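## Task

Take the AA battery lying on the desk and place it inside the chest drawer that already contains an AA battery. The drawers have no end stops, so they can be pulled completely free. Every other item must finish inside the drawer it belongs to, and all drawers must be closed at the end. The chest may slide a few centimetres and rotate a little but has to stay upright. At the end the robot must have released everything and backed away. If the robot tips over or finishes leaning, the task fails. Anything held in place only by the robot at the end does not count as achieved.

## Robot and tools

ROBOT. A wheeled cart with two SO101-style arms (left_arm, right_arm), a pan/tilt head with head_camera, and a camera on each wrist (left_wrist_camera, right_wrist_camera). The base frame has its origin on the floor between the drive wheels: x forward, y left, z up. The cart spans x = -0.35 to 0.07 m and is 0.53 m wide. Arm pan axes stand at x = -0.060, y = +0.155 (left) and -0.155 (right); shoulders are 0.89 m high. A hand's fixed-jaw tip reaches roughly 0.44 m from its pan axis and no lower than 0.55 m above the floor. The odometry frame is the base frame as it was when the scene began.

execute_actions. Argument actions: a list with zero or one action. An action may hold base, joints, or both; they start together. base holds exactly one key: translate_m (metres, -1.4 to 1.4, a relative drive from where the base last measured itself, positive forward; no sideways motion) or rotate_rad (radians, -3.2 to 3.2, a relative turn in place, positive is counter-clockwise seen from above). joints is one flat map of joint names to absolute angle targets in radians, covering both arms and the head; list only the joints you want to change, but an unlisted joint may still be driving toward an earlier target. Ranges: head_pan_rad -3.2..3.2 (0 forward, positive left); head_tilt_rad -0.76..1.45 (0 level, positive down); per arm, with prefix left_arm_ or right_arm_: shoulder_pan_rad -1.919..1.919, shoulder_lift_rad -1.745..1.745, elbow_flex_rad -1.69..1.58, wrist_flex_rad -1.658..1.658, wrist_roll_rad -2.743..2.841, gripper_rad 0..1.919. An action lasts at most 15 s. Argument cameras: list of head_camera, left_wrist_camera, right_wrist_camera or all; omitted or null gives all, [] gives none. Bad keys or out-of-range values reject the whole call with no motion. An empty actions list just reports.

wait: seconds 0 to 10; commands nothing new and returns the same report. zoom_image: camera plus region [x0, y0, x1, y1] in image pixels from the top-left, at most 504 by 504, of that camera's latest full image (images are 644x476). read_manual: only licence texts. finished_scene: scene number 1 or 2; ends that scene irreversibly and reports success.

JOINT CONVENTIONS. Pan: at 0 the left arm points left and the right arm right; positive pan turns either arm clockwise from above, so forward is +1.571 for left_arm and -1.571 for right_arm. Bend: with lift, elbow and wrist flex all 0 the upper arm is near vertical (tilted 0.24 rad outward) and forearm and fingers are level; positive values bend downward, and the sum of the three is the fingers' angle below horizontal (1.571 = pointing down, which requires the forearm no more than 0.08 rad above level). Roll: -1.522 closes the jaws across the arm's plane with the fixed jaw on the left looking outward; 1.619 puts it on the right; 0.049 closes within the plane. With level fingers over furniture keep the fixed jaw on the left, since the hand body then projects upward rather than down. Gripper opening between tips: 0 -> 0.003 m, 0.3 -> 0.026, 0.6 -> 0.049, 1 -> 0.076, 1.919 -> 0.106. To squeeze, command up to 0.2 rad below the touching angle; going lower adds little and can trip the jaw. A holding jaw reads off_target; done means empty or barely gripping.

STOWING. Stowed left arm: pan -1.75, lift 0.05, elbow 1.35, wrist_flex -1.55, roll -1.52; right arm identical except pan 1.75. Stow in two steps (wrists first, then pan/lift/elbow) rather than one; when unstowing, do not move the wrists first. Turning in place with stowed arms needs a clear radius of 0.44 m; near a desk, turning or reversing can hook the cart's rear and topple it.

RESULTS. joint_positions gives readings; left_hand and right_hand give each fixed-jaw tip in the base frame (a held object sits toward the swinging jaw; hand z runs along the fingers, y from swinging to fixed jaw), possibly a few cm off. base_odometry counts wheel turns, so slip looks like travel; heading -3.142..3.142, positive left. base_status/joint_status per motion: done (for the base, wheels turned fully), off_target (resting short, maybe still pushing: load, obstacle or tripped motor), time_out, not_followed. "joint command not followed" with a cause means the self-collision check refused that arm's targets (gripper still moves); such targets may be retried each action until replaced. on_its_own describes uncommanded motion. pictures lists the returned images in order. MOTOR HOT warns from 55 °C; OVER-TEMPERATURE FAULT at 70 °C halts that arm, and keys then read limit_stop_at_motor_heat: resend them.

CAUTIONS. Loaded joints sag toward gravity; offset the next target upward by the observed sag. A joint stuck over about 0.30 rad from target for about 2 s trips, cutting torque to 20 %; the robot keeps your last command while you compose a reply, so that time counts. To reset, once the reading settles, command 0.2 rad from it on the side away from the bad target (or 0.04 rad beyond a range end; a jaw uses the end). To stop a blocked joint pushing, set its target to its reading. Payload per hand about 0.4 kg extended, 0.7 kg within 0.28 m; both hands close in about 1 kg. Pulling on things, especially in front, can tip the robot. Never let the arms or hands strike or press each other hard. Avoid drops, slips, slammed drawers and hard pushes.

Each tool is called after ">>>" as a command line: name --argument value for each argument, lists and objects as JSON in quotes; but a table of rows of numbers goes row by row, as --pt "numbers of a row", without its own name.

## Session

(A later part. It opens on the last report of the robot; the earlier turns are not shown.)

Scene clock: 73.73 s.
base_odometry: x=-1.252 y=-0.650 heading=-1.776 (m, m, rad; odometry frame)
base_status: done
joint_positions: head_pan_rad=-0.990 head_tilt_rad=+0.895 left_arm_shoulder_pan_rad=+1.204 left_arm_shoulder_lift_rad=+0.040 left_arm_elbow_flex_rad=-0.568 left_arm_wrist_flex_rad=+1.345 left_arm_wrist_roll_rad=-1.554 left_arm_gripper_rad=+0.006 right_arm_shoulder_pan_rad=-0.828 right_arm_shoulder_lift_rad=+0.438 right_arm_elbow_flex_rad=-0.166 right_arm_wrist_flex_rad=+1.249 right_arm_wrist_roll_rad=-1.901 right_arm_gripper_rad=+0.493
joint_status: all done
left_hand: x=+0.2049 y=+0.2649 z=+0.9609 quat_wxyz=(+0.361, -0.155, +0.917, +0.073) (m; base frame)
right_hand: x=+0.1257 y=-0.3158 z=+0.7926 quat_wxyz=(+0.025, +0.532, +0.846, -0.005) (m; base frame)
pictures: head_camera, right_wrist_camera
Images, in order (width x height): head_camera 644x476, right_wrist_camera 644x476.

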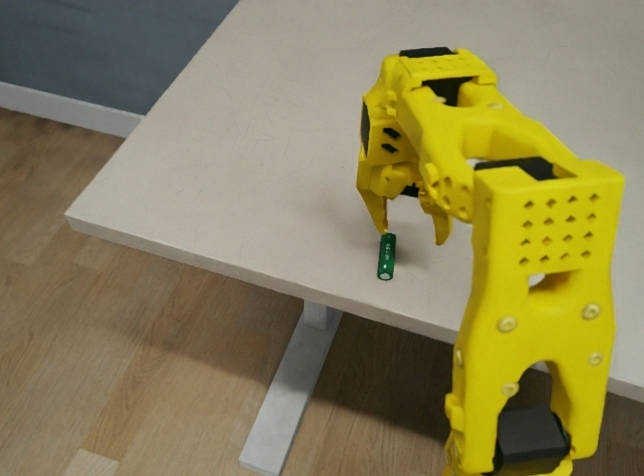

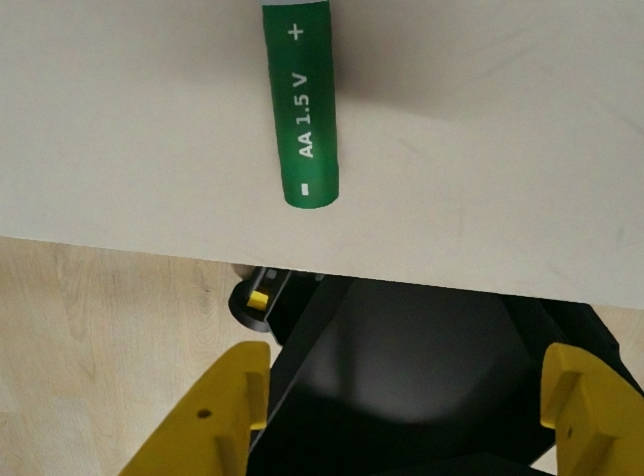

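>>> execute_actions --actions '[{"joints":{"right_arm_wrist_roll_rad":-1.85,"right_arm_shoulder_pan_rad":-0.85,"right_arm_shoulder_lift_rad":0.62,"right_arm_elbow_flex_rad":-0.31,"right_arm_wrist_flex_rad":1.09}}]' --cameras '["head_camera","right_wrist_camera"]'

Scene clock: 76.77 s.
base_odometry: x=-1.252 y=-0.650 heading=-1.776 (m, m, rad; odometry frame)
base_status: not commanded
joint_positions: head_pan_rad=-0.990 head_tilt_rad=+0.895 left_arm_shoulder_pan_rad=+1.204 left_arm_shoulder_lift_rad=+0.040 left_arm_elbow_flex_rad=-0.568 left_arm_wrist_flex_rad=+1.345 left_arm_wrist_roll_rad=-1.554 left_arm_gripper_rad=+0.006 right_arm_shoulder_pan_rad=-0.841 right_arm_shoulder_lift_rad=+0.641 right_arm_elbow_flex_rad=-0.280 right_arm_wrist_flex_rad=+1.098 right_arm_wrist_roll_rad=-1.859 right_arm_gripper_rad=+0.493
joint_status: all done
left_hand: x=+0.2049 y=+0.2649 z=+0.9609 quat_wxyz=(+0.361, -0.155, +0.917, +0.073) (m; base frame)
right_hand: x=+0.1450 y=-0.3284 z=+0.7654 quat_wxyz=(+0.055, +0.508, +0.860, -0.011) (m; base frame)
pictures: head_camera, right_wrist_camera
Images, in order (width x height): head_camera 644x476, right_wrist_camera 644x476.

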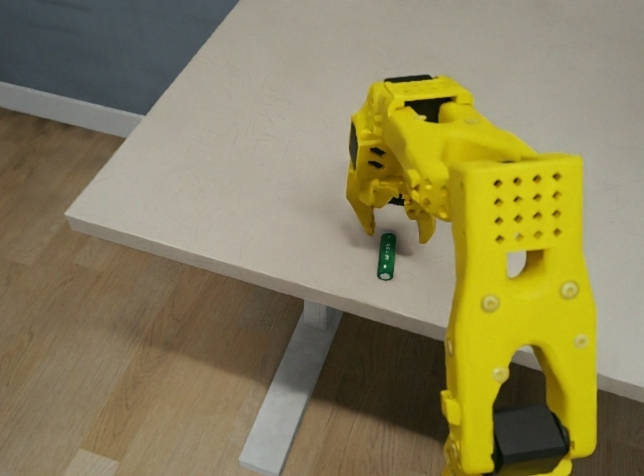

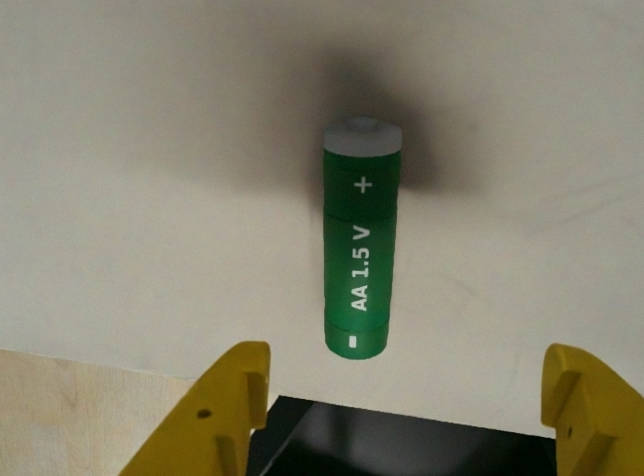

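>>> execute_actions --actions '[{"joints":{"right_arm_shoulder_pan_rad":-0.822,"right_arm_shoulder_lift_rad":0.745,"right_arm_elbow_flex_rad":-0.247,"right_arm_wrist_flex_rad":0.927}}]' --cameras '["head_camera","right_wrist_camera"]'

Scene clock: 78.93 s.
base_odometry: x=-1.252 y=-0.650 heading=-1.776 (m, m, rad; odometry frame)
base_status: not commanded
joint_positions: head_pan_rad=-0.990 head_tilt_rad=+0.895 left_arm_shoulder_pan_rad=+1.204 left_arm_shoulder_lift_rad=+0.040 left_arm_elbow_flex_rad=-0.568 left_arm_wrist_flex_rad=+1.345 left_arm_wrist_roll_rad=-1.554 left_arm_gripper_rad=+0.006 right_arm_shoulder_pan_rad=-0.831 right_arm_shoulder_lift_rad=+0.765 right_arm_elbow_flex_rad=-0.243 right_arm_wrist_flex_rad=+0.936 right_arm_wrist_roll_rad=-1.859 right_arm_gripper_rad=+0.493
joint_status: all done
left_hand: x=+0.2049 y=+0.2649 z=+0.9609 quat_wxyz=(+0.361, -0.155, +0.917, +0.073) (m; base frame)
right_hand: x=+0.1432 y=-0.3306 z=+0.7338 quat_wxyz=(+0.055, +0.512, +0.857, -0.011) (m; base frame)
pictures: head_camera, right_wrist_camera
Images, in order (width x height): head_camera 644x476, right_wrist_camera 644x476.

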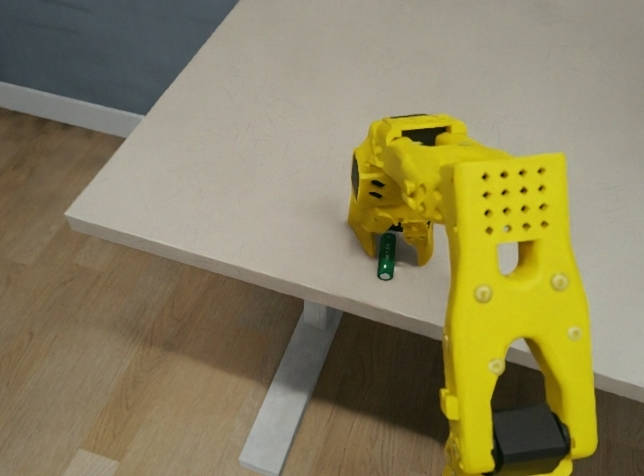

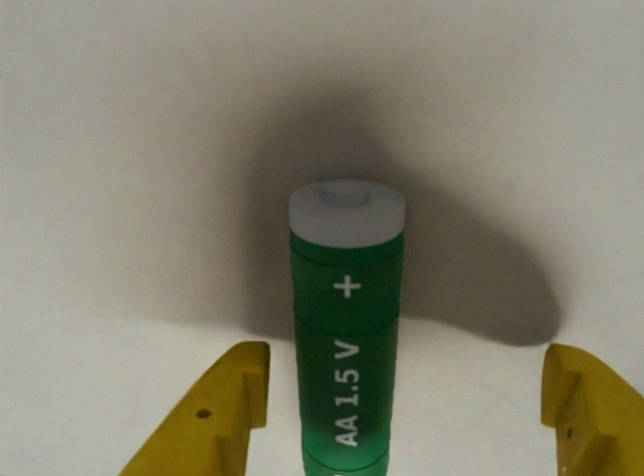

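Lower a touch more, then close.

>>> execute_actions --actions '[{"joints":{"right_arm_shoulder_lift_rad":0.757,"right_arm_gripper_rad":0.0}}]' --cameras '["right_wrist_camera"]'

Scene clock: 81.30 s.
base_odometry: x=-1.252 y=-0.650 heading=-1.776 (m, m, rad; odometry frame)
base_status: not commanded
joint_positions: head_pan_rad=-0.990 head_tilt_rad=+0.895 left_arm_shoulder_pan_rad=+1.204 left_arm_shoulder_lift_rad=+0.040 left_arm_elbow_flex_rad=-0.568 left_arm_wrist_flex_rad=+1.345 left_arm_wrist_roll_rad=-1.554 left_arm_gripper_rad=+0.006 right_arm_shoulder_pan_rad=-0.829 right_arm_shoulder_lift_rad=+0.777 right_arm_elbow_flex_rad=-0.243 right_arm_wrist_flex_rad=+0.936 right_arm_wrist_roll_rad=-1.858 right_arm_gripper_rad=+0.151
joint_status: right_arm_gripper_rad off_target (ended at +0.151, target +0.000); the others done
left_hand: x=+0.2049 y=+0.2649 z=+0.9609 quat_wxyz=(+0.361, -0.155, +0.917, +0.073) (m; base frame)
right_hand: x=+0.1415 y=-0.3296 z=+0.7309 quat_wxyz=(+0.049, +0.512, +0.857, -0.010) (m; base frame)
pictures: right_wrist_camera
Images, in order (width x height): right_wrist_camera 644x476.

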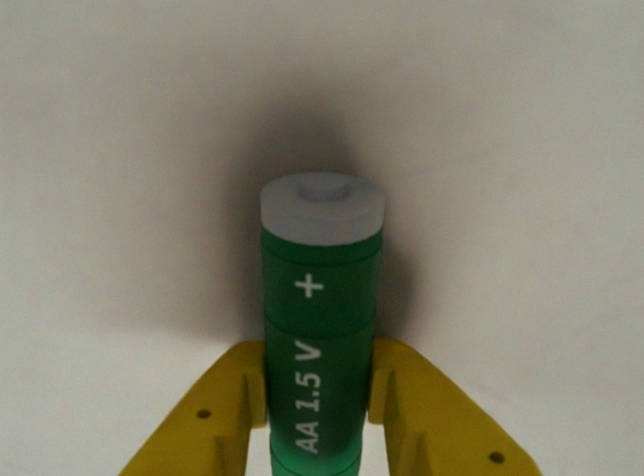

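>>> execute_actions --actions '[{"joints":{"right_arm_shoulder_lift_rad":0.35}}]' --cameras '["right_wrist_camera"]'

>>> execute_actions --actions '[{"base":{"translate_m":-0.44},"joints":{"right_arm_shoulder_lift_rad":0.0,"right_arm_elbow_flex_rad":-0.72,"right_arm_wrist_flex_rad":1.45,"right_arm_wrist_roll_rad":-0.21,"right_arm_shoulder_pan_rad":-1.82,"head_pan_rad":0,"head_tilt_rad":0.8}}]' --cameras '[]'

>>> execute_actions --actions '[{"base":{"rotate_rad":-1.30}}]' --cameras '[]'

>>> execute_actions --actions '[{"base":{"translate_m":0.24}}]' --cameras '["head_camera","right_wrist_camera"]'

Scene clock: 83.97 s.
base_odometry: x=-1.252 y=-0.650 heading=-1.776 (m, m, rad; odometry frame)
base_status: not commanded
joint_positions: head_pan_rad=-0.990 head_tilt_rad=+0.895 left_arm_shoulder_pan_rad=+1.204 left_arm_shoulder_lift_rad=+0.040 left_arm_elbow_flex_rad=-0.568 left_arm_wrist_flex_rad=+1.345 left_arm_wrist_roll_rad=-1.554 left_arm_gripper_rad=+0.006 right_arm_shoulder_pan_rad=-0.829 right_arm_shoulder_lift_rad=+0.408 right_arm_elbow_flex_rad=-0.238 right_arm_wrist_flex_rad=+0.936 right_arm_wrist_roll_rad=-1.858 right_arm_gripper_rad=+0.151
joint_status: all done
left_hand: x=+0.2049 y=+0.2649 z=+0.9609 quat_wxyz=(+0.361, -0.155, +0.917, +0.073) (m; base frame)
right_hand: x=+0.1727 y=-0.3581 z=+0.8262 quat_wxyz=(+0.226, +0.499, +0.835, -0.046) (m; base frame)
pictures: right_wrist_camera
Images, in order (width x height): right_wrist_camera 644x476.

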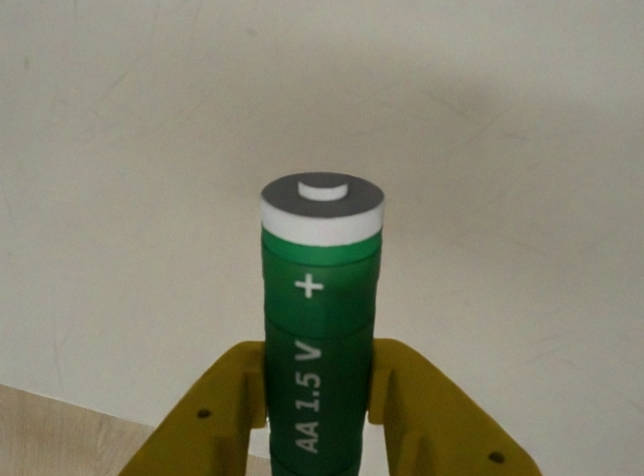

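Scene clock: 86.93 s.
base_odometry: x=-1.163 y=-0.219 heading=-1.775 (m, m, rad; odometry frame)
base_status: done
joint_positions: head_pan_rad=-0.010 head_tilt_rad=+0.814 left_arm_shoulder_pan_rad=+1.204 left_arm_shoulder_lift_rad=+0.040 left_arm_elbow_flex_rad=-0.568 left_arm_wrist_flex_rad=+1.345 left_arm_wrist_roll_rad=-1.554 left_arm_gripper_rad=+0.006 right_arm_shoulder_pan_rad=-1.812 right_arm_shoulder_lift_rad=+0.043 right_arm_elbow_flex_rad=-0.685 right_arm_wrist_flex_rad=+1.448 right_arm_wrist_roll_rad=-0.220 right_arm_gripper_rad=+0.151
joint_status: all done
left_hand: x=+0.2049 y=+0.2649 z=+0.9609 quat_wxyz=(+0.361, -0.155, +0.917, +0.073) (m; base frame)
right_hand: x=+0.2053 y=-0.0879 z=+0.9691 quat_wxyz=(+0.322, -0.647, +0.665, -0.189) (m; base frame)
pictures: none
No camera images: the call's "cameras" was empty. Leave "cameras" out to get every camera's image.

Scene clock: 89.27 s.
base_odometry: x=-1.162 y=-0.219 heading=-3.075 (m, m, rad; odometry frame)
base_status: done
joint_positions: head_pan_rad=-0.010 head_tilt_rad=+0.814 left_arm_shoulder_pan_rad=+1.204 left_arm_shoulder_lift_rad=+0.040 left_arm_elbow_flex_rad=-0.568 left_arm_wrist_flex_rad=+1.345 left_arm_wrist_roll_rad=-1.554 left_arm_gripper_rad=+0.006 right_arm_shoulder_pan_rad=-1.812 right_arm_shoulder_lift_rad=+0.043 right_arm_elbow_flex_rad=-0.685 right_arm_wrist_flex_rad=+1.448 right_arm_wrist_roll_rad=-0.220 right_arm_gripper_rad=+0.151
joint_status: not commanded
left_hand: x=+0.2049 y=+0.2649 z=+0.9609 quat_wxyz=(+0.361, -0.155, +0.917, +0.073) (m; base frame)
right_hand: x=+0.2053 y=-0.0879 z=+0.9691 quat_wxyz=(+0.322, -0.647, +0.665, -0.189) (m; base frame)
pictures: none
No camera images: the call's "cameras" was empty. Leave "cameras" out to get every camera's image.

Scene clock: 91.23 s.
base_odometry: x=-1.402 y=-0.235 heading=-3.077 (m, m, rad; odometry frame)
base_status: done
joint_positions: head_pan_rad=-0.010 head_tilt_rad=+0.814 left_arm_shoulder_pan_rad=+1.204 left_arm_shoulder_lift_rad=+0.040 left_arm_elbow_flex_rad=-0.568 left_arm_wrist_flex_rad=+1.345 left_arm_wrist_roll_rad=-1.554 left_arm_gripper_rad=+0.006 right_arm_shoulder_pan_rad=-1.812 right_arm_shoulder_lift_rad=+0.043 right_arm_elbow_flex_rad=-0.686 right_arm_wrist_flex_rad=+1.448 right_arm_wrist_roll_rad=-0.220 right_arm_gripper_rad=+0.151
joint_status: not commanded
left_hand: x=+0.2049 y=+0.2649 z=+0.9609 quat_wxyz=(+0.361, -0.155, +0.917, +0.073) (m; base frame)
right_hand: x=+0.2054 y=-0.0878 z=+0.9694 quat_wxyz=(+0.322, -0.647, +0.665, -0.189) (m; base frame)
pictures: head_camera, right_wrist_camera
Images, in order (width x height): head_camera 644x476, right_wrist_camera 644x476.

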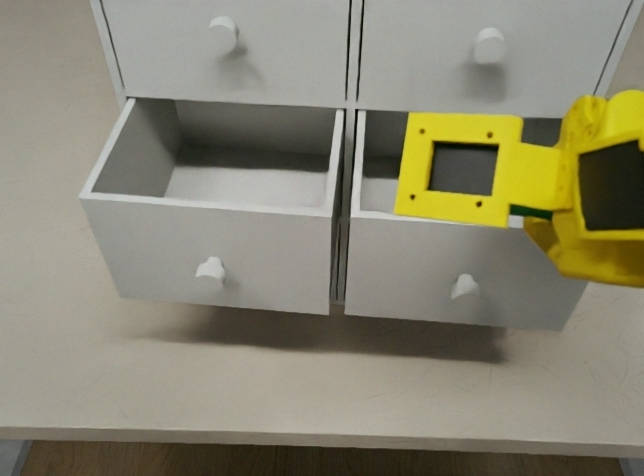

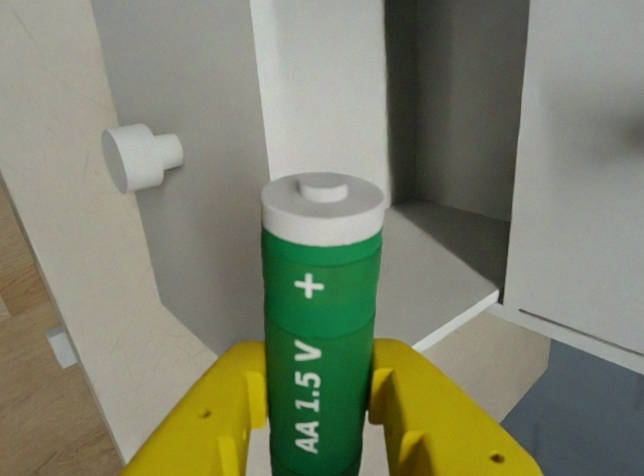

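>>> execute_actions --actions '[{"base":{"translate_m":0.07},"joints":{"right_arm_wrist_flex_rad":1.52,"head_pan_rad":-0.25,"head_tilt_rad":0.9,"right_arm_shoulder_pan_rad":-1.795}}]' --cameras '["head_camera","right_wrist_camera"]'

Scene clock: 93.53 s.
base_odometry: x=-1.472 y=-0.239 heading=-3.077 (m, m, rad; odometry frame)
base_status: done
joint_positions: head_pan_rad=-0.240 head_tilt_rad=+0.895 left_arm_shoulder_pan_rad=+1.204 left_arm_shoulder_lift_rad=+0.040 left_arm_elbow_flex_rad=-0.568 left_arm_wrist_flex_rad=+1.345 left_arm_wrist_roll_rad=-1.554 left_arm_gripper_rad=+0.006 right_arm_shoulder_pan_rad=-1.803 right_arm_shoulder_lift_rad=+0.041 right_arm_elbow_flex_rad=-0.686 right_arm_wrist_flex_rad=+1.517 right_arm_wrist_roll_rad=-0.220 right_arm_gripper_rad=+0.151
joint_status: all done
left_hand: x=+0.2049 y=+0.2649 z=+0.9609 quat_wxyz=(+0.361, -0.155, +0.917, +0.073) (m; base frame)
right_hand: x=+0.1975 y=-0.0923 z=+0.9627 quat_wxyz=(+0.294, -0.652, +0.676, -0.175) (m; base frame)
pictures: head_camera, right_wrist_camera
Images, in order (width x height): head_camera 644x476, right_wrist_camera 644x476.

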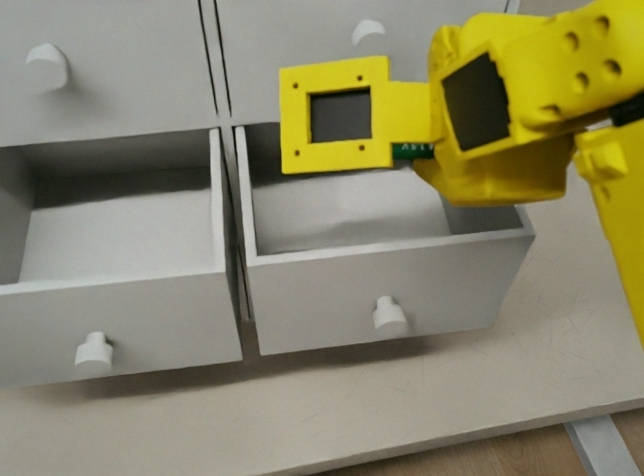

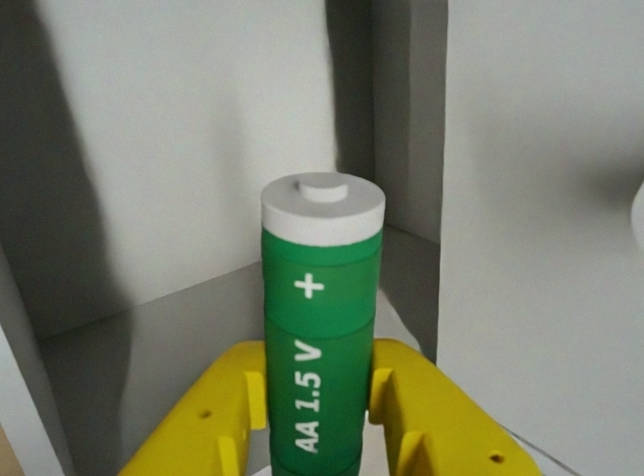

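>>> execute_actions --actions '[{"base":{"translate_m":0.01},"joints":{"right_arm_shoulder_lift_rad":0.31,"right_arm_elbow_flex_rad":-0.80,"right_arm_wrist_flex_rad":1.55}}]' --cameras '["head_camera","right_wrist_camera"]'

Scene clock: 95.47 s.
base_odometry: x=-1.482 y=-0.240 heading=-3.077 (m, m, rad; odometry frame)
base_status: done
joint_positions: head_pan_rad=-0.240 head_tilt_rad=+0.895 left_arm_shoulder_pan_rad=+1.204 left_arm_shoulder_lift_rad=+0.040 left_arm_elbow_flex_rad=-0.568 left_arm_wrist_flex_rad=+1.345 left_arm_wrist_roll_rad=-1.554 left_arm_gripper_rad=+0.006 right_arm_shoulder_pan_rad=-1.803 right_arm_shoulder_lift_rad=+0.331 right_arm_elbow_flex_rad=-0.764 right_arm_wrist_flex_rad=+1.546 right_arm_wrist_roll_rad=-0.220 right_arm_gripper_rad=+0.151
joint_status: all done
left_hand: x=+0.2049 y=+0.2649 z=+0.9609 quat_wxyz=(+0.361, -0.155, +0.917, +0.073) (m; base frame)
right_hand: x=+0.2099 y=-0.0894 z=+0.9053 quat_wxyz=(+0.195, -0.676, +0.701, -0.116) (m; base frame)
pictures: head_camera, right_wrist_camera
Images, in order (width x height): head_camera 644x476, right_wrist_camera 644x476.

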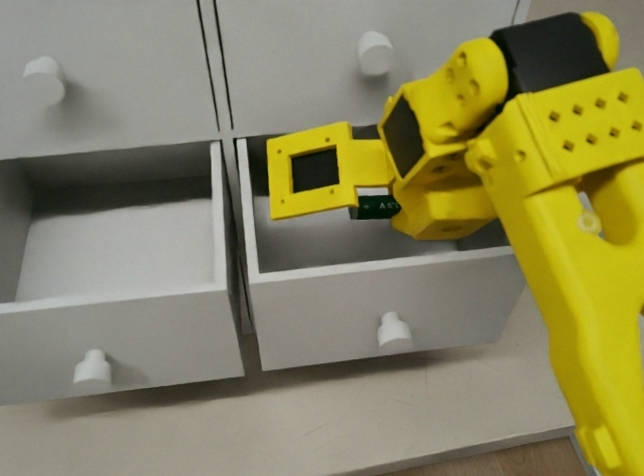

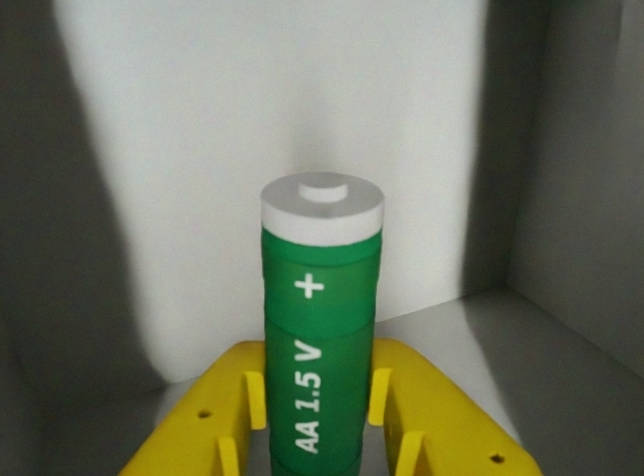

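>>> execute_actions --actions '[{"joints":{"right_arm_shoulder_lift_rad":0.46,"right_arm_wrist_flex_rad":1.48}}]' --cameras '["head_camera","right_wrist_camera"]'

Scene clock: 97.17 s.
base_odometry: x=-1.482 y=-0.240 heading=-3.077 (m, m, rad; odometry frame)
base_status: not commanded
joint_positions: head_pan_rad=-0.240 head_tilt_rad=+0.895 left_arm_shoulder_pan_rad=+1.204 left_arm_shoulder_lift_rad=+0.040 left_arm_elbow_flex_rad=-0.568 left_arm_wrist_flex_rad=+1.345 left_arm_wrist_roll_rad=-1.554 left_arm_gripper_rad=+0.006 right_arm_shoulder_pan_rad=-1.803 right_arm_shoulder_lift_rad=+0.483 right_arm_elbow_flex_rad=-0.766 right_arm_wrist_flex_rad=+1.493 right_arm_wrist_roll_rad=-0.220 right_arm_gripper_rad=+0.151
joint_status: all done
left_hand: x=+0.2049 y=+0.2649 z=+0.9609 quat_wxyz=(+0.361, -0.155, +0.917, +0.073) (m; base frame)
right_hand: x=+0.2170 y=-0.0877 z=+0.8705 quat_wxyz=(+0.155, -0.683, +0.708, -0.092) (m; base frame)
pictures: head_camera, right_wrist_camera
Images, in order (width x height): head_camera 644x476, right_wrist_camera 644x476.

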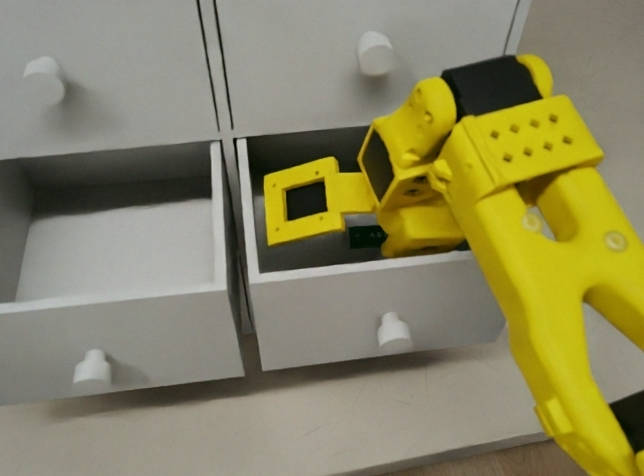

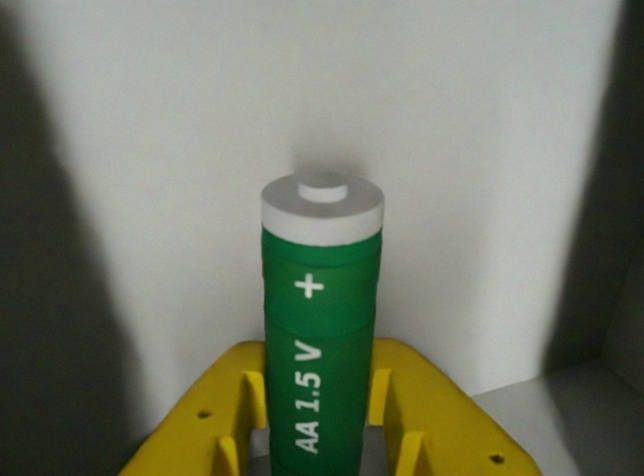

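>>> execute_actions --actions '[{"joints":{"right_arm_shoulder_lift_rad":0.535,"right_arm_wrist_flex_rad":1.435}}]' --cameras '["head_camera","right_wrist_camera"]'

>>> execute_actions --actions '[{"joints":{"right_arm_gripper_rad":0.3}}]' --cameras '["right_wrist_camera"]'

Scene clock: 99.03 s.
base_odometry: x=-1.482 y=-0.240 heading=-3.077 (m, m, rad; odometry frame)
base_status: not commanded
joint_positions: head_pan_rad=-0.240 head_tilt_rad=+0.895 left_arm_shoulder_pan_rad=+1.204 left_arm_shoulder_lift_rad=+0.040 left_arm_elbow_flex_rad=-0.568 left_arm_wrist_flex_rad=+1.345 left_arm_wrist_roll_rad=-1.554 left_arm_gripper_rad=+0.006 right_arm_shoulder_pan_rad=-1.803 right_arm_shoulder_lift_rad=+0.560 right_arm_elbow_flex_rad=-0.766 right_arm_wrist_flex_rad=+1.447 right_arm_wrist_roll_rad=-0.220 right_arm_gripper_rad=+0.151
joint_status: all done
left_hand: x=+0.2049 y=+0.2649 z=+0.9609 quat_wxyz=(+0.361, -0.155, +0.917, +0.073) (m; base frame)
right_hand: x=+0.2215 y=-0.0866 z=+0.8529 quat_wxyz=(+0.142, -0.685, +0.710, -0.084) (m; base frame)
pictures: head_camera, right_wrist_camera
Images, in order (width x height): head_camera 644x476, right_wrist_camera 644x476.

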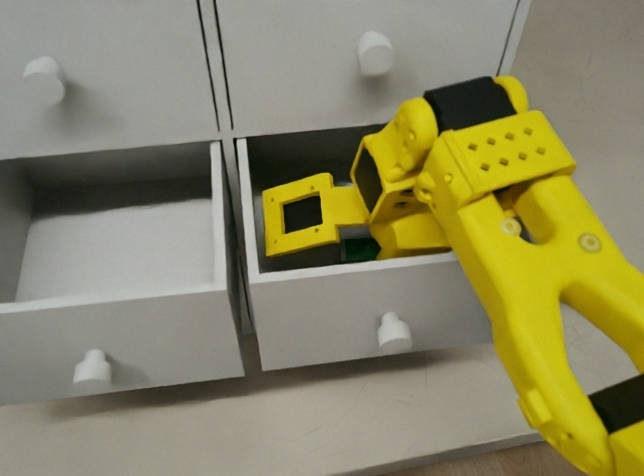

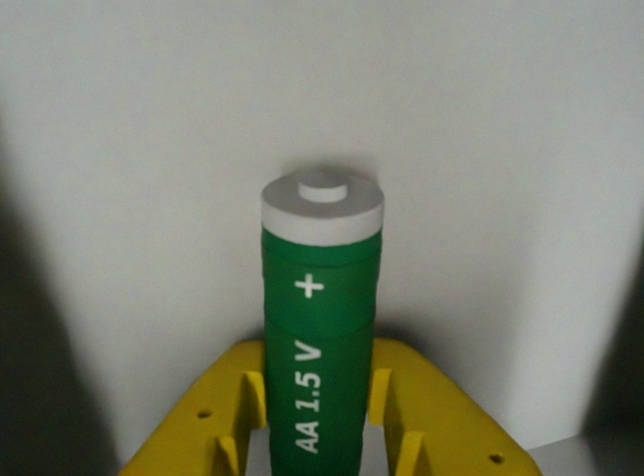

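Scene clock: 99.70 s.
base_odometry: x=-1.482 y=-0.240 heading=-3.077 (m, m, rad; odometry frame)
base_status: not commanded
joint_positions: head_pan_rad=-0.240 head_tilt_rad=+0.895 left_arm_shoulder_pan_rad=+1.204 left_arm_shoulder_lift_rad=+0.040 left_arm_elbow_flex_rad=-0.568 left_arm_wrist_flex_rad=+1.345 left_arm_wrist_roll_rad=-1.554 left_arm_gripper_rad=+0.006 right_arm_shoulder_pan_rad=-1.803 right_arm_shoulder_lift_rad=+0.560 right_arm_elbow_flex_rad=-0.766 right_arm_wrist_flex_rad=+1.445 right_arm_wrist_roll_rad=-0.220 right_arm_gripper_rad=+0.292
joint_status: all done
left_hand: x=+0.2049 y=+0.2649 z=+0.9609 quat_wxyz=(+0.361, -0.155, +0.917, +0.073) (m; base frame)
right_hand: x=+0.2217 y=-0.0866 z=+0.8530 quat_wxyz=(+0.142, -0.685, +0.710, -0.084) (m; base frame)
pictures: right_wrist_camera
Images, in order (width x height): right_wrist_camera 644x476.

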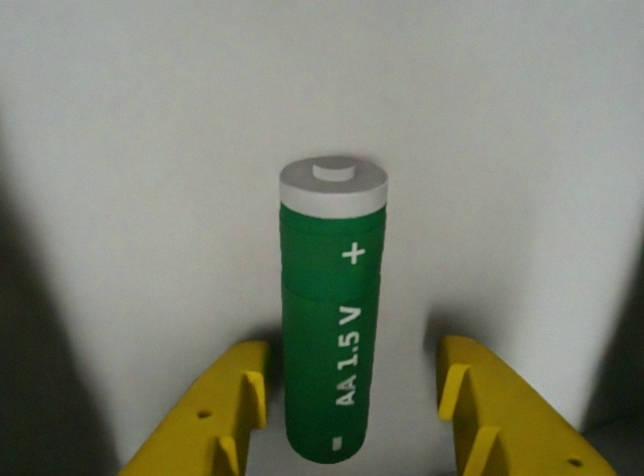

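>>> execute_actions --actions '[{"joints":{"right_arm_shoulder_lift_rad":0.28,"right_arm_wrist_flex_rad":1.55}}]' --cameras '[]'

>>> execute_actions --actions '[{"joints":{"right_arm_shoulder_lift_rad":0.0,"right_arm_gripper_rad":0.0,"right_arm_wrist_flex_rad":1.58}}]' --cameras '["head_camera","right_wrist_camera"]'

>>> execute_actions --actions '[{"base":{"translate_m":-0.23},"joints":{"head_pan_rad":0,"head_tilt_rad":0.76}}]' --cameras '[]'

>>> execute_actions --actions '[{"joints":{"right_arm_wrist_roll_rad":-1.52,"left_arm_shoulder_pan_rad":1.84,"right_arm_shoulder_pan_rad":-1.785,"left_arm_shoulder_lift_rad":0.61,"right_arm_shoulder_lift_rad":0.58,"left_arm_elbow_flex_rad":0.33,"right_arm_elbow_flex_rad":0.355,"left_arm_wrist_flex_rad":-0.907,"right_arm_wrist_flex_rad":-0.97}}]' --cameras '[]'

>>> execute_actions --actions '[{"base":{"translate_m":0.085}}]'

Scene clock: 103.93 s.
base_odometry: x=-1.482 y=-0.240 heading=-3.077 (m, m, rad; odometry frame)
base_status: not commanded
joint_positions: head_pan_rad=-0.240 head_tilt_rad=+0.895 left_arm_shoulder_pan_rad=+1.204 left_arm_shoulder_lift_rad=+0.040 left_arm_elbow_flex_rad=-0.568 left_arm_wrist_flex_rad=+1.345 left_arm_wrist_roll_rad=-1.554 left_arm_gripper_rad=+0.006 right_arm_shoulder_pan_rad=-1.803 right_arm_shoulder_lift_rad=+0.329 right_arm_elbow_flex_rad=-0.769 right_arm_wrist_flex_rad=+1.545 right_arm_wrist_roll_rad=-0.220 right_arm_gripper_rad=+0.293
joint_status: all done
left_hand: x=+0.2049 y=+0.2649 z=+0.9609 quat_wxyz=(+0.361, -0.155, +0.917, +0.073) (m; base frame)
right_hand: x=+0.2105 y=-0.0892 z=+0.9067 quat_wxyz=(+0.198, -0.676, +0.700, -0.118) (m; base frame)
pictures: none
No camera images: the call's "cameras" was empty. Leave "cameras" out to get every camera's image.

Scene clock: 104.87 s.
base_odometry: x=-1.482 y=-0.240 heading=-3.077 (m, m, rad; odometry frame)
base_status: not commanded
joint_positions: head_pan_rad=-0.240 head_tilt_rad=+0.895 left_arm_shoulder_pan_rad=+1.204 left_arm_shoulder_lift_rad=+0.040 left_arm_elbow_flex_rad=-0.568 left_arm_wrist_flex_rad=+1.345 left_arm_wrist_roll_rad=-1.554 left_arm_gripper_rad=+0.006 right_arm_shoulder_pan_rad=-1.803 right_arm_shoulder_lift_rad=+0.038 right_arm_elbow_flex_rad=-0.772 right_arm_wrist_flex_rad=+1.577 right_arm_wrist_roll_rad=-0.220 right_arm_gripper_rad=+0.007
joint_status: all done
left_hand: x=+0.2049 y=+0.2649 z=+0.9609 quat_wxyz=(+0.361, -0.155, +0.917, +0.073) (m; base frame)
right_hand: x=+0.1930 y=-0.0934 z=+0.9747 quat_wxyz=(+0.306, -0.649, +0.673, -0.181) (m; base frame)
pictures: head_camera, right_wrist_camera
Images, in order (width x height): head_camera 644x476, right_wrist_camera 644x476.

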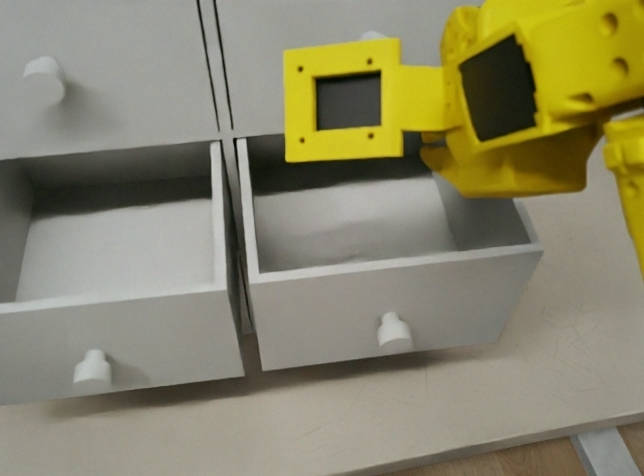

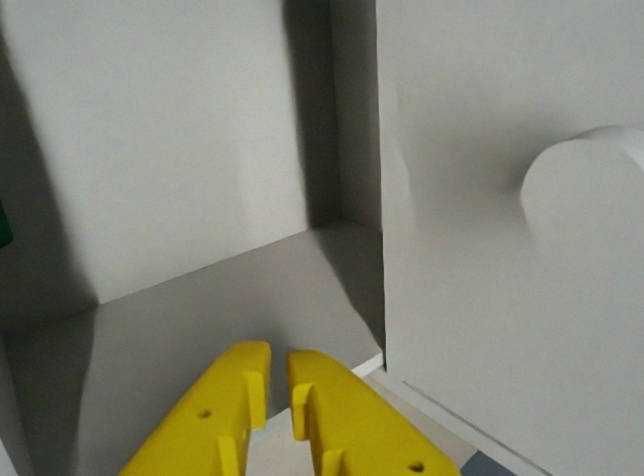

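Scene clock: 106.87 s.
base_odometry: x=-1.253 y=-0.225 heading=-3.077 (m, m, rad; odometry frame)
base_status: done
joint_positions: head_pan_rad=-0.010 head_tilt_rad=+0.774 left_arm_shoulder_pan_rad=+1.204 left_arm_shoulder_lift_rad=+0.040 left_arm_elbow_flex_rad=-0.568 left_arm_wrist_flex_rad=+1.345 left_arm_wrist_roll_rad=-1.554 left_arm_gripper_rad=+0.006 right_arm_shoulder_pan_rad=-1.803 right_arm_shoulder_lift_rad=+0.036 right_arm_elbow_flex_rad=-0.772 right_arm_wrist_flex_rad=+1.577 right_arm_wrist_roll_rad=-0.220 right_arm_gripper_rad=+0.007
joint_status: all done
left_hand: x=+0.2049 y=+0.2649 z=+0.9609 quat_wxyz=(+0.361, -0.155, +0.917, +0.073) (m; base frame)
right_hand: x=+0.1929 y=-0.0934 z=+0.9750 quat_wxyz=(+0.307, -0.649, +0.672, -0.182) (m; base frame)
pictures: none
No camera images: the call's "cameras" was empty. Leave "cameras" out to get every camera's image.

Scene clock: 109.30 s.
base_odometry: x=-1.253 y=-0.225 heading=-3.077 (m, m, rad; odometry frame)
base_status: not commanded
joint_positions: head_pan_rad=-0.010 head_tilt_rad=+0.774 left_arm_shoulder_pan_rad=+1.833 left_arm_shoulder_lift_rad=+0.623 left_arm_elbow_flex_rad=+0.331 left_arm_wrist_flex_rad=-0.889 left_arm_wrist_roll_rad=-1.554 left_arm_gripper_rad=+0.006 right_arm_shoulder_pan_rad=-1.793 right_arm_shoulder_lift_rad=+0.599 right_arm_elbow_flex_rad=+0.357 right_arm_wrist_flex_rad=-0.954 right_arm_wrist_roll_rad=-1.511 right_arm_gripper_rad=+0.007
joint_status: all done
left_hand: x=+0.2909 y=+0.0687 z=+0.8517 quat_wxyz=(+0.679, +0.107, +0.722, -0.079) (m; base frame)
right_hand: x=+0.2891 y=-0.0684 z=+0.8632 quat_wxyz=(+0.702, -0.082, +0.703, +0.074) (m; base frame)
pictures: none
No camera images: the call's "cameras" was empty. Leave "cameras" out to get every camera's image.

Scene clock: 110.50 s.
base_odometry: x=-1.338 y=-0.231 heading=-3.077 (m, m, rad; odometry frame)
base_status: done
joint_positions: head_pan_rad=-0.010 head_tilt_rad=+0.774 left_arm_shoulder_pan_rad=+1.833 left_arm_shoulder_lift_rad=+0.623 left_arm_elbow_flex_rad=+0.331 left_arm_wrist_flex_rad=-0.889 left_arm_wrist_roll_rad=-1.554 left_arm_gripper_rad=+0.006 right_arm_shoulder_pan_rad=-1.791 right_arm_shoulder_lift_rad=+0.599 right_arm_elbow_flex_rad=+0.359 right_arm_wrist_flex_rad=-0.954 right_arm_wrist_roll_rad=-1.511 right_arm_gripper_rad=+0.007
joint_status: not commanded
left_hand: x=+0.2909 y=+0.0687 z=+0.8517 quat_wxyz=(+0.679, +0.107, +0.722, -0.079) (m; base frame)
right_hand: x=+0.2890 y=-0.0690 z=+0.8629 quat_wxyz=(+0.702, -0.082, +0.704, +0.074) (m; base frame)
pictures: head_camera, left_wrist_camera, right_wrist_camera
Images, in order (width x height): head_camera 644x476, left_wrist_camera 644x476, right_wrist_camera 644x476.

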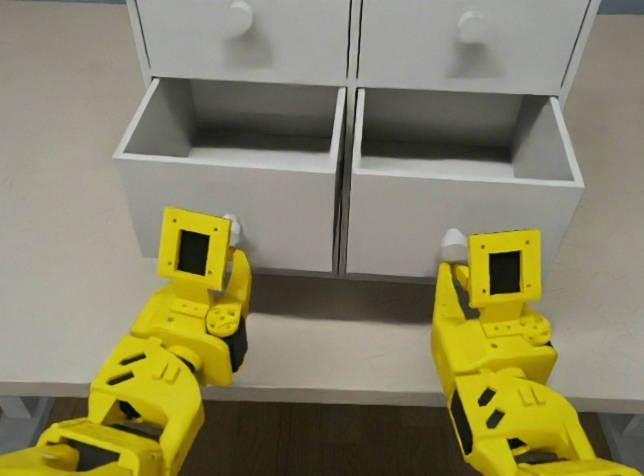

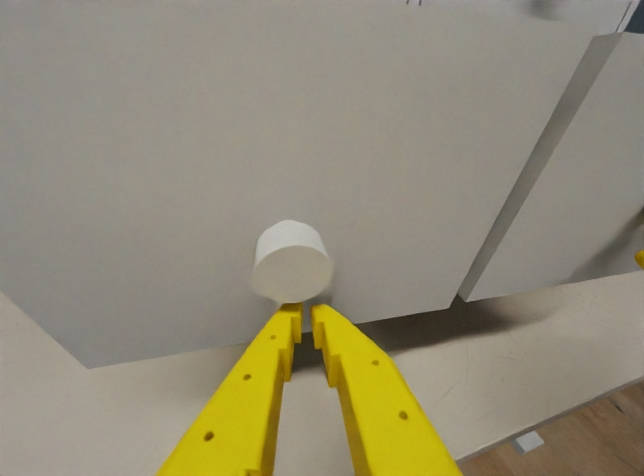

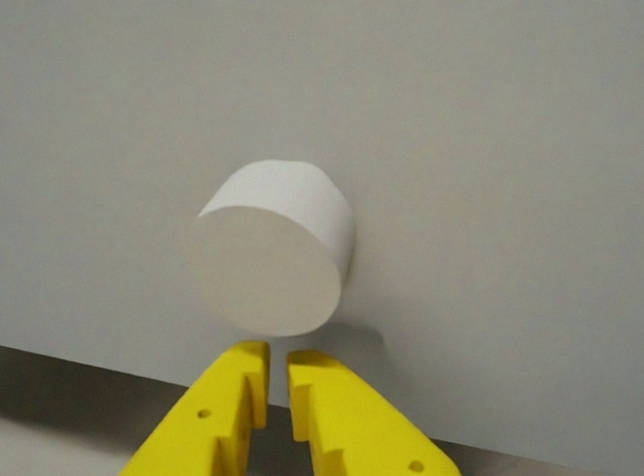

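>>> execute_actions --actions '[{"base":{"translate_m":0.085}}]' --cameras '["head_camera","left_wrist_camera"]'

Scene clock: 112.57 s.
base_odometry: x=-1.422 y=-0.236 heading=-3.077 (m, m, rad; odometry frame)
base_status: done
joint_positions: head_pan_rad=-0.010 head_tilt_rad=+0.774 left_arm_shoulder_pan_rad=+1.838 left_arm_shoulder_lift_rad=+0.623 left_arm_elbow_flex_rad=+0.334 left_arm_wrist_flex_rad=-0.890 left_arm_wrist_roll_rad=-1.554 left_arm_gripper_rad=+0.006 right_arm_shoulder_pan_rad=-1.791 right_arm_shoulder_lift_rad=+0.599 right_arm_elbow_flex_rad=+0.363 right_arm_wrist_flex_rad=-0.956 right_arm_wrist_roll_rad=-1.511 right_arm_gripper_rad=+0.006
joint_status: not commanded
left_hand: x=+0.2902 y=+0.0671 z=+0.8512 quat_wxyz=(+0.678, +0.109, +0.722, -0.080) (m; base frame)
right_hand: x=+0.2885 y=-0.0691 z=+0.8620 quat_wxyz=(+0.701, -0.082, +0.705, +0.074) (m; base frame)
pictures: head_camera, left_wrist_camera
Images, in order (width x height): head_camera 644x476, left_wrist_camera 644x476.

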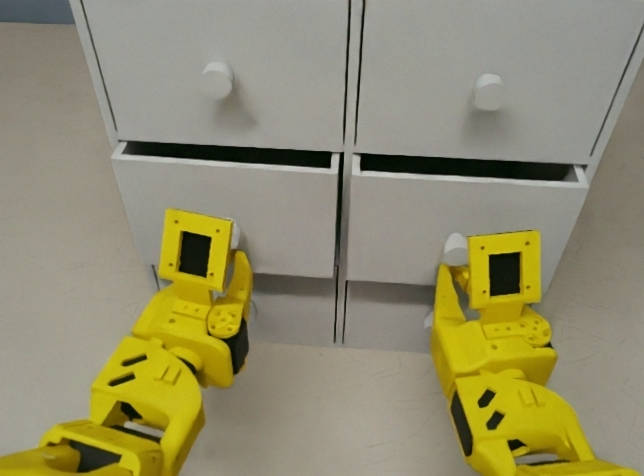

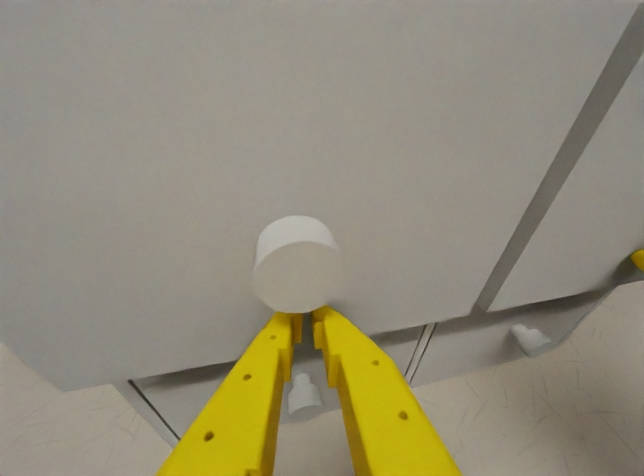

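>>> execute_actions --actions '[{"base":{"translate_m":0.021},"joints":{"left_arm_elbow_flex_rad":0.365,"left_arm_wrist_flex_rad":-0.94}}]' --cameras '["head_camera","left_wrist_camera"]'

Scene clock: 114.33 s.
base_odometry: x=-1.444 y=-0.237 heading=-3.077 (m, m, rad; odometry frame)
base_status: done
joint_positions: head_pan_rad=-0.010 head_tilt_rad=+0.774 left_arm_shoulder_pan_rad=+1.838 left_arm_shoulder_lift_rad=+0.623 left_arm_elbow_flex_rad=+0.369 left_arm_wrist_flex_rad=-0.922 left_arm_wrist_roll_rad=-1.554 left_arm_gripper_rad=+0.006 right_arm_shoulder_pan_rad=-1.791 right_arm_shoulder_lift_rad=+0.599 right_arm_elbow_flex_rad=+0.366 right_arm_wrist_flex_rad=-0.957 right_arm_wrist_roll_rad=-1.511 right_arm_gripper_rad=+0.006
joint_status: all done
left_hand: x=+0.2865 y=+0.0682 z=+0.8479 quat_wxyz=(+0.677, +0.109, +0.723, -0.080) (m; base frame)
right_hand: x=+0.2882 y=-0.0692 z=+0.8615 quat_wxyz=(+0.700, -0.082, +0.705, +0.074) (m; base frame)
pictures: head_camera, left_wrist_camera
Images, in order (width x height): head_camera 644x476, left_wrist_camera 644x476.

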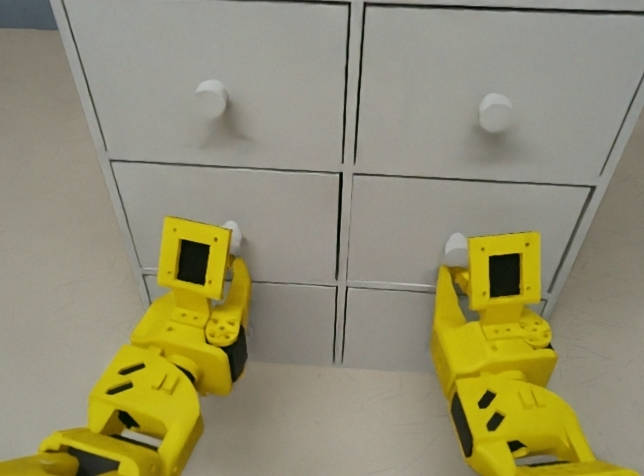

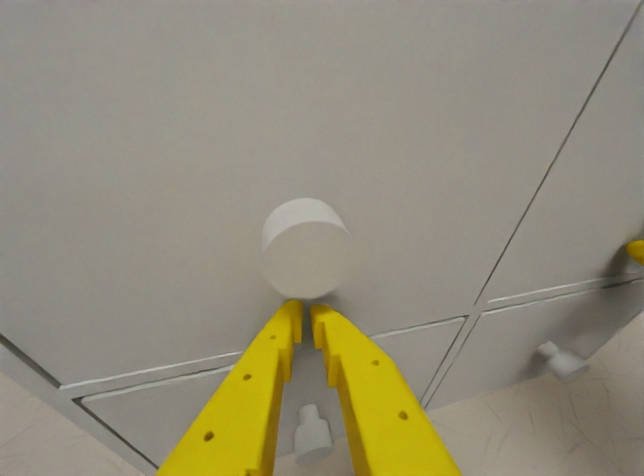

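>>> execute_actions --actions '[{"base":{"translate_m":0.003}}]' --cameras '[]'

>>> execute_actions --actions '[{"base":{"translate_m":-0.4},"joints":{"head_tilt_rad":0.45}}]' --cameras '["head_camera"]'

Scene clock: 116.30 s.
base_odometry: x=-1.446 y=-0.238 heading=-3.077 (m, m, rad; odometry frame)
base_status: done
joint_positions: head_pan_rad=-0.010 head_tilt_rad=+0.774 left_arm_shoulder_pan_rad=+1.838 left_arm_shoulder_lift_rad=+0.623 left_arm_elbow_flex_rad=+0.371 left_arm_wrist_flex_rad=-0.922 left_arm_wrist_roll_rad=-1.554 left_arm_gripper_rad=+0.006 right_arm_shoulder_pan_rad=-1.791 right_arm_shoulder_lift_rad=+0.601 right_arm_elbow_flex_rad=+0.371 right_arm_wrist_flex_rad=-0.959 right_arm_wrist_roll_rad=-1.511 right_arm_gripper_rad=+0.005
joint_status: not commanded
left_hand: x=+0.2863 y=+0.0682 z=+0.8475 quat_wxyz=(+0.677, +0.109, +0.724, -0.080) (m; base frame)
right_hand: x=+0.2877 y=-0.0693 z=+0.8601 quat_wxyz=(+0.699, -0.082, +0.707, +0.073) (m; base frame)
pictures: none
No camera images: the call's "cameras" was empty. Leave "cameras" out to get every camera's image.

Scene clock: 119.07 s.
base_odometry: x=-1.047 y=-0.212 heading=-3.077 (m, m, rad; odometry frame)
base_status: done
joint_positions: head_pan_rad=-0.010 head_tilt_rad=+0.463 left_arm_shoulder_pan_rad=+1.838 left_arm_shoulder_lift_rad=+0.623 left_arm_elbow_flex_rad=+0.371 left_arm_wrist_flex_rad=-0.924 left_arm_wrist_roll_rad=-1.554 left_arm_gripper_rad=+0.006 right_arm_shoulder_pan_rad=-1.791 right_arm_shoulder_lift_rad=+0.601 right_arm_elbow_flex_rad=+0.371 right_arm_wrist_flex_rad=-0.959 right_arm_wrist_roll_rad=-1.511 right_arm_gripper_rad=+0.005
joint_status: all done
left_hand: x=+0.2863 y=+0.0682 z=+0.8478 quat_wxyz=(+0.677, +0.109, +0.723, -0.080) (m; base frame)
right_hand: x=+0.2877 y=-0.0693 z=+0.8601 quat_wxyz=(+0.699, -0.082, +0.707, +0.073) (m; base frame)
pictures: head_camera
Images, in order (width x height): head_camera 644x476.

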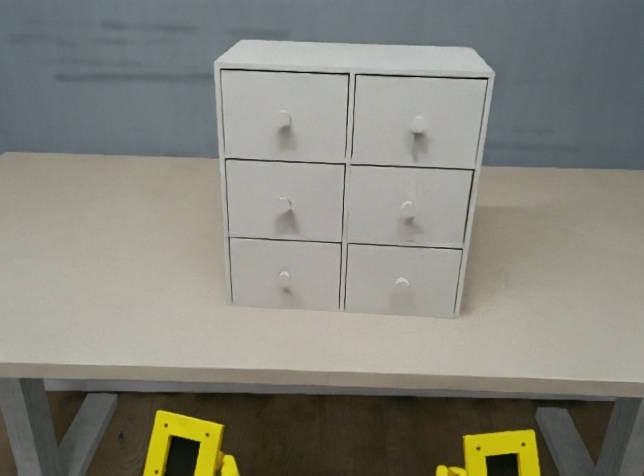

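>>> finished_scene --scene 2

The scene is finished: the task was done.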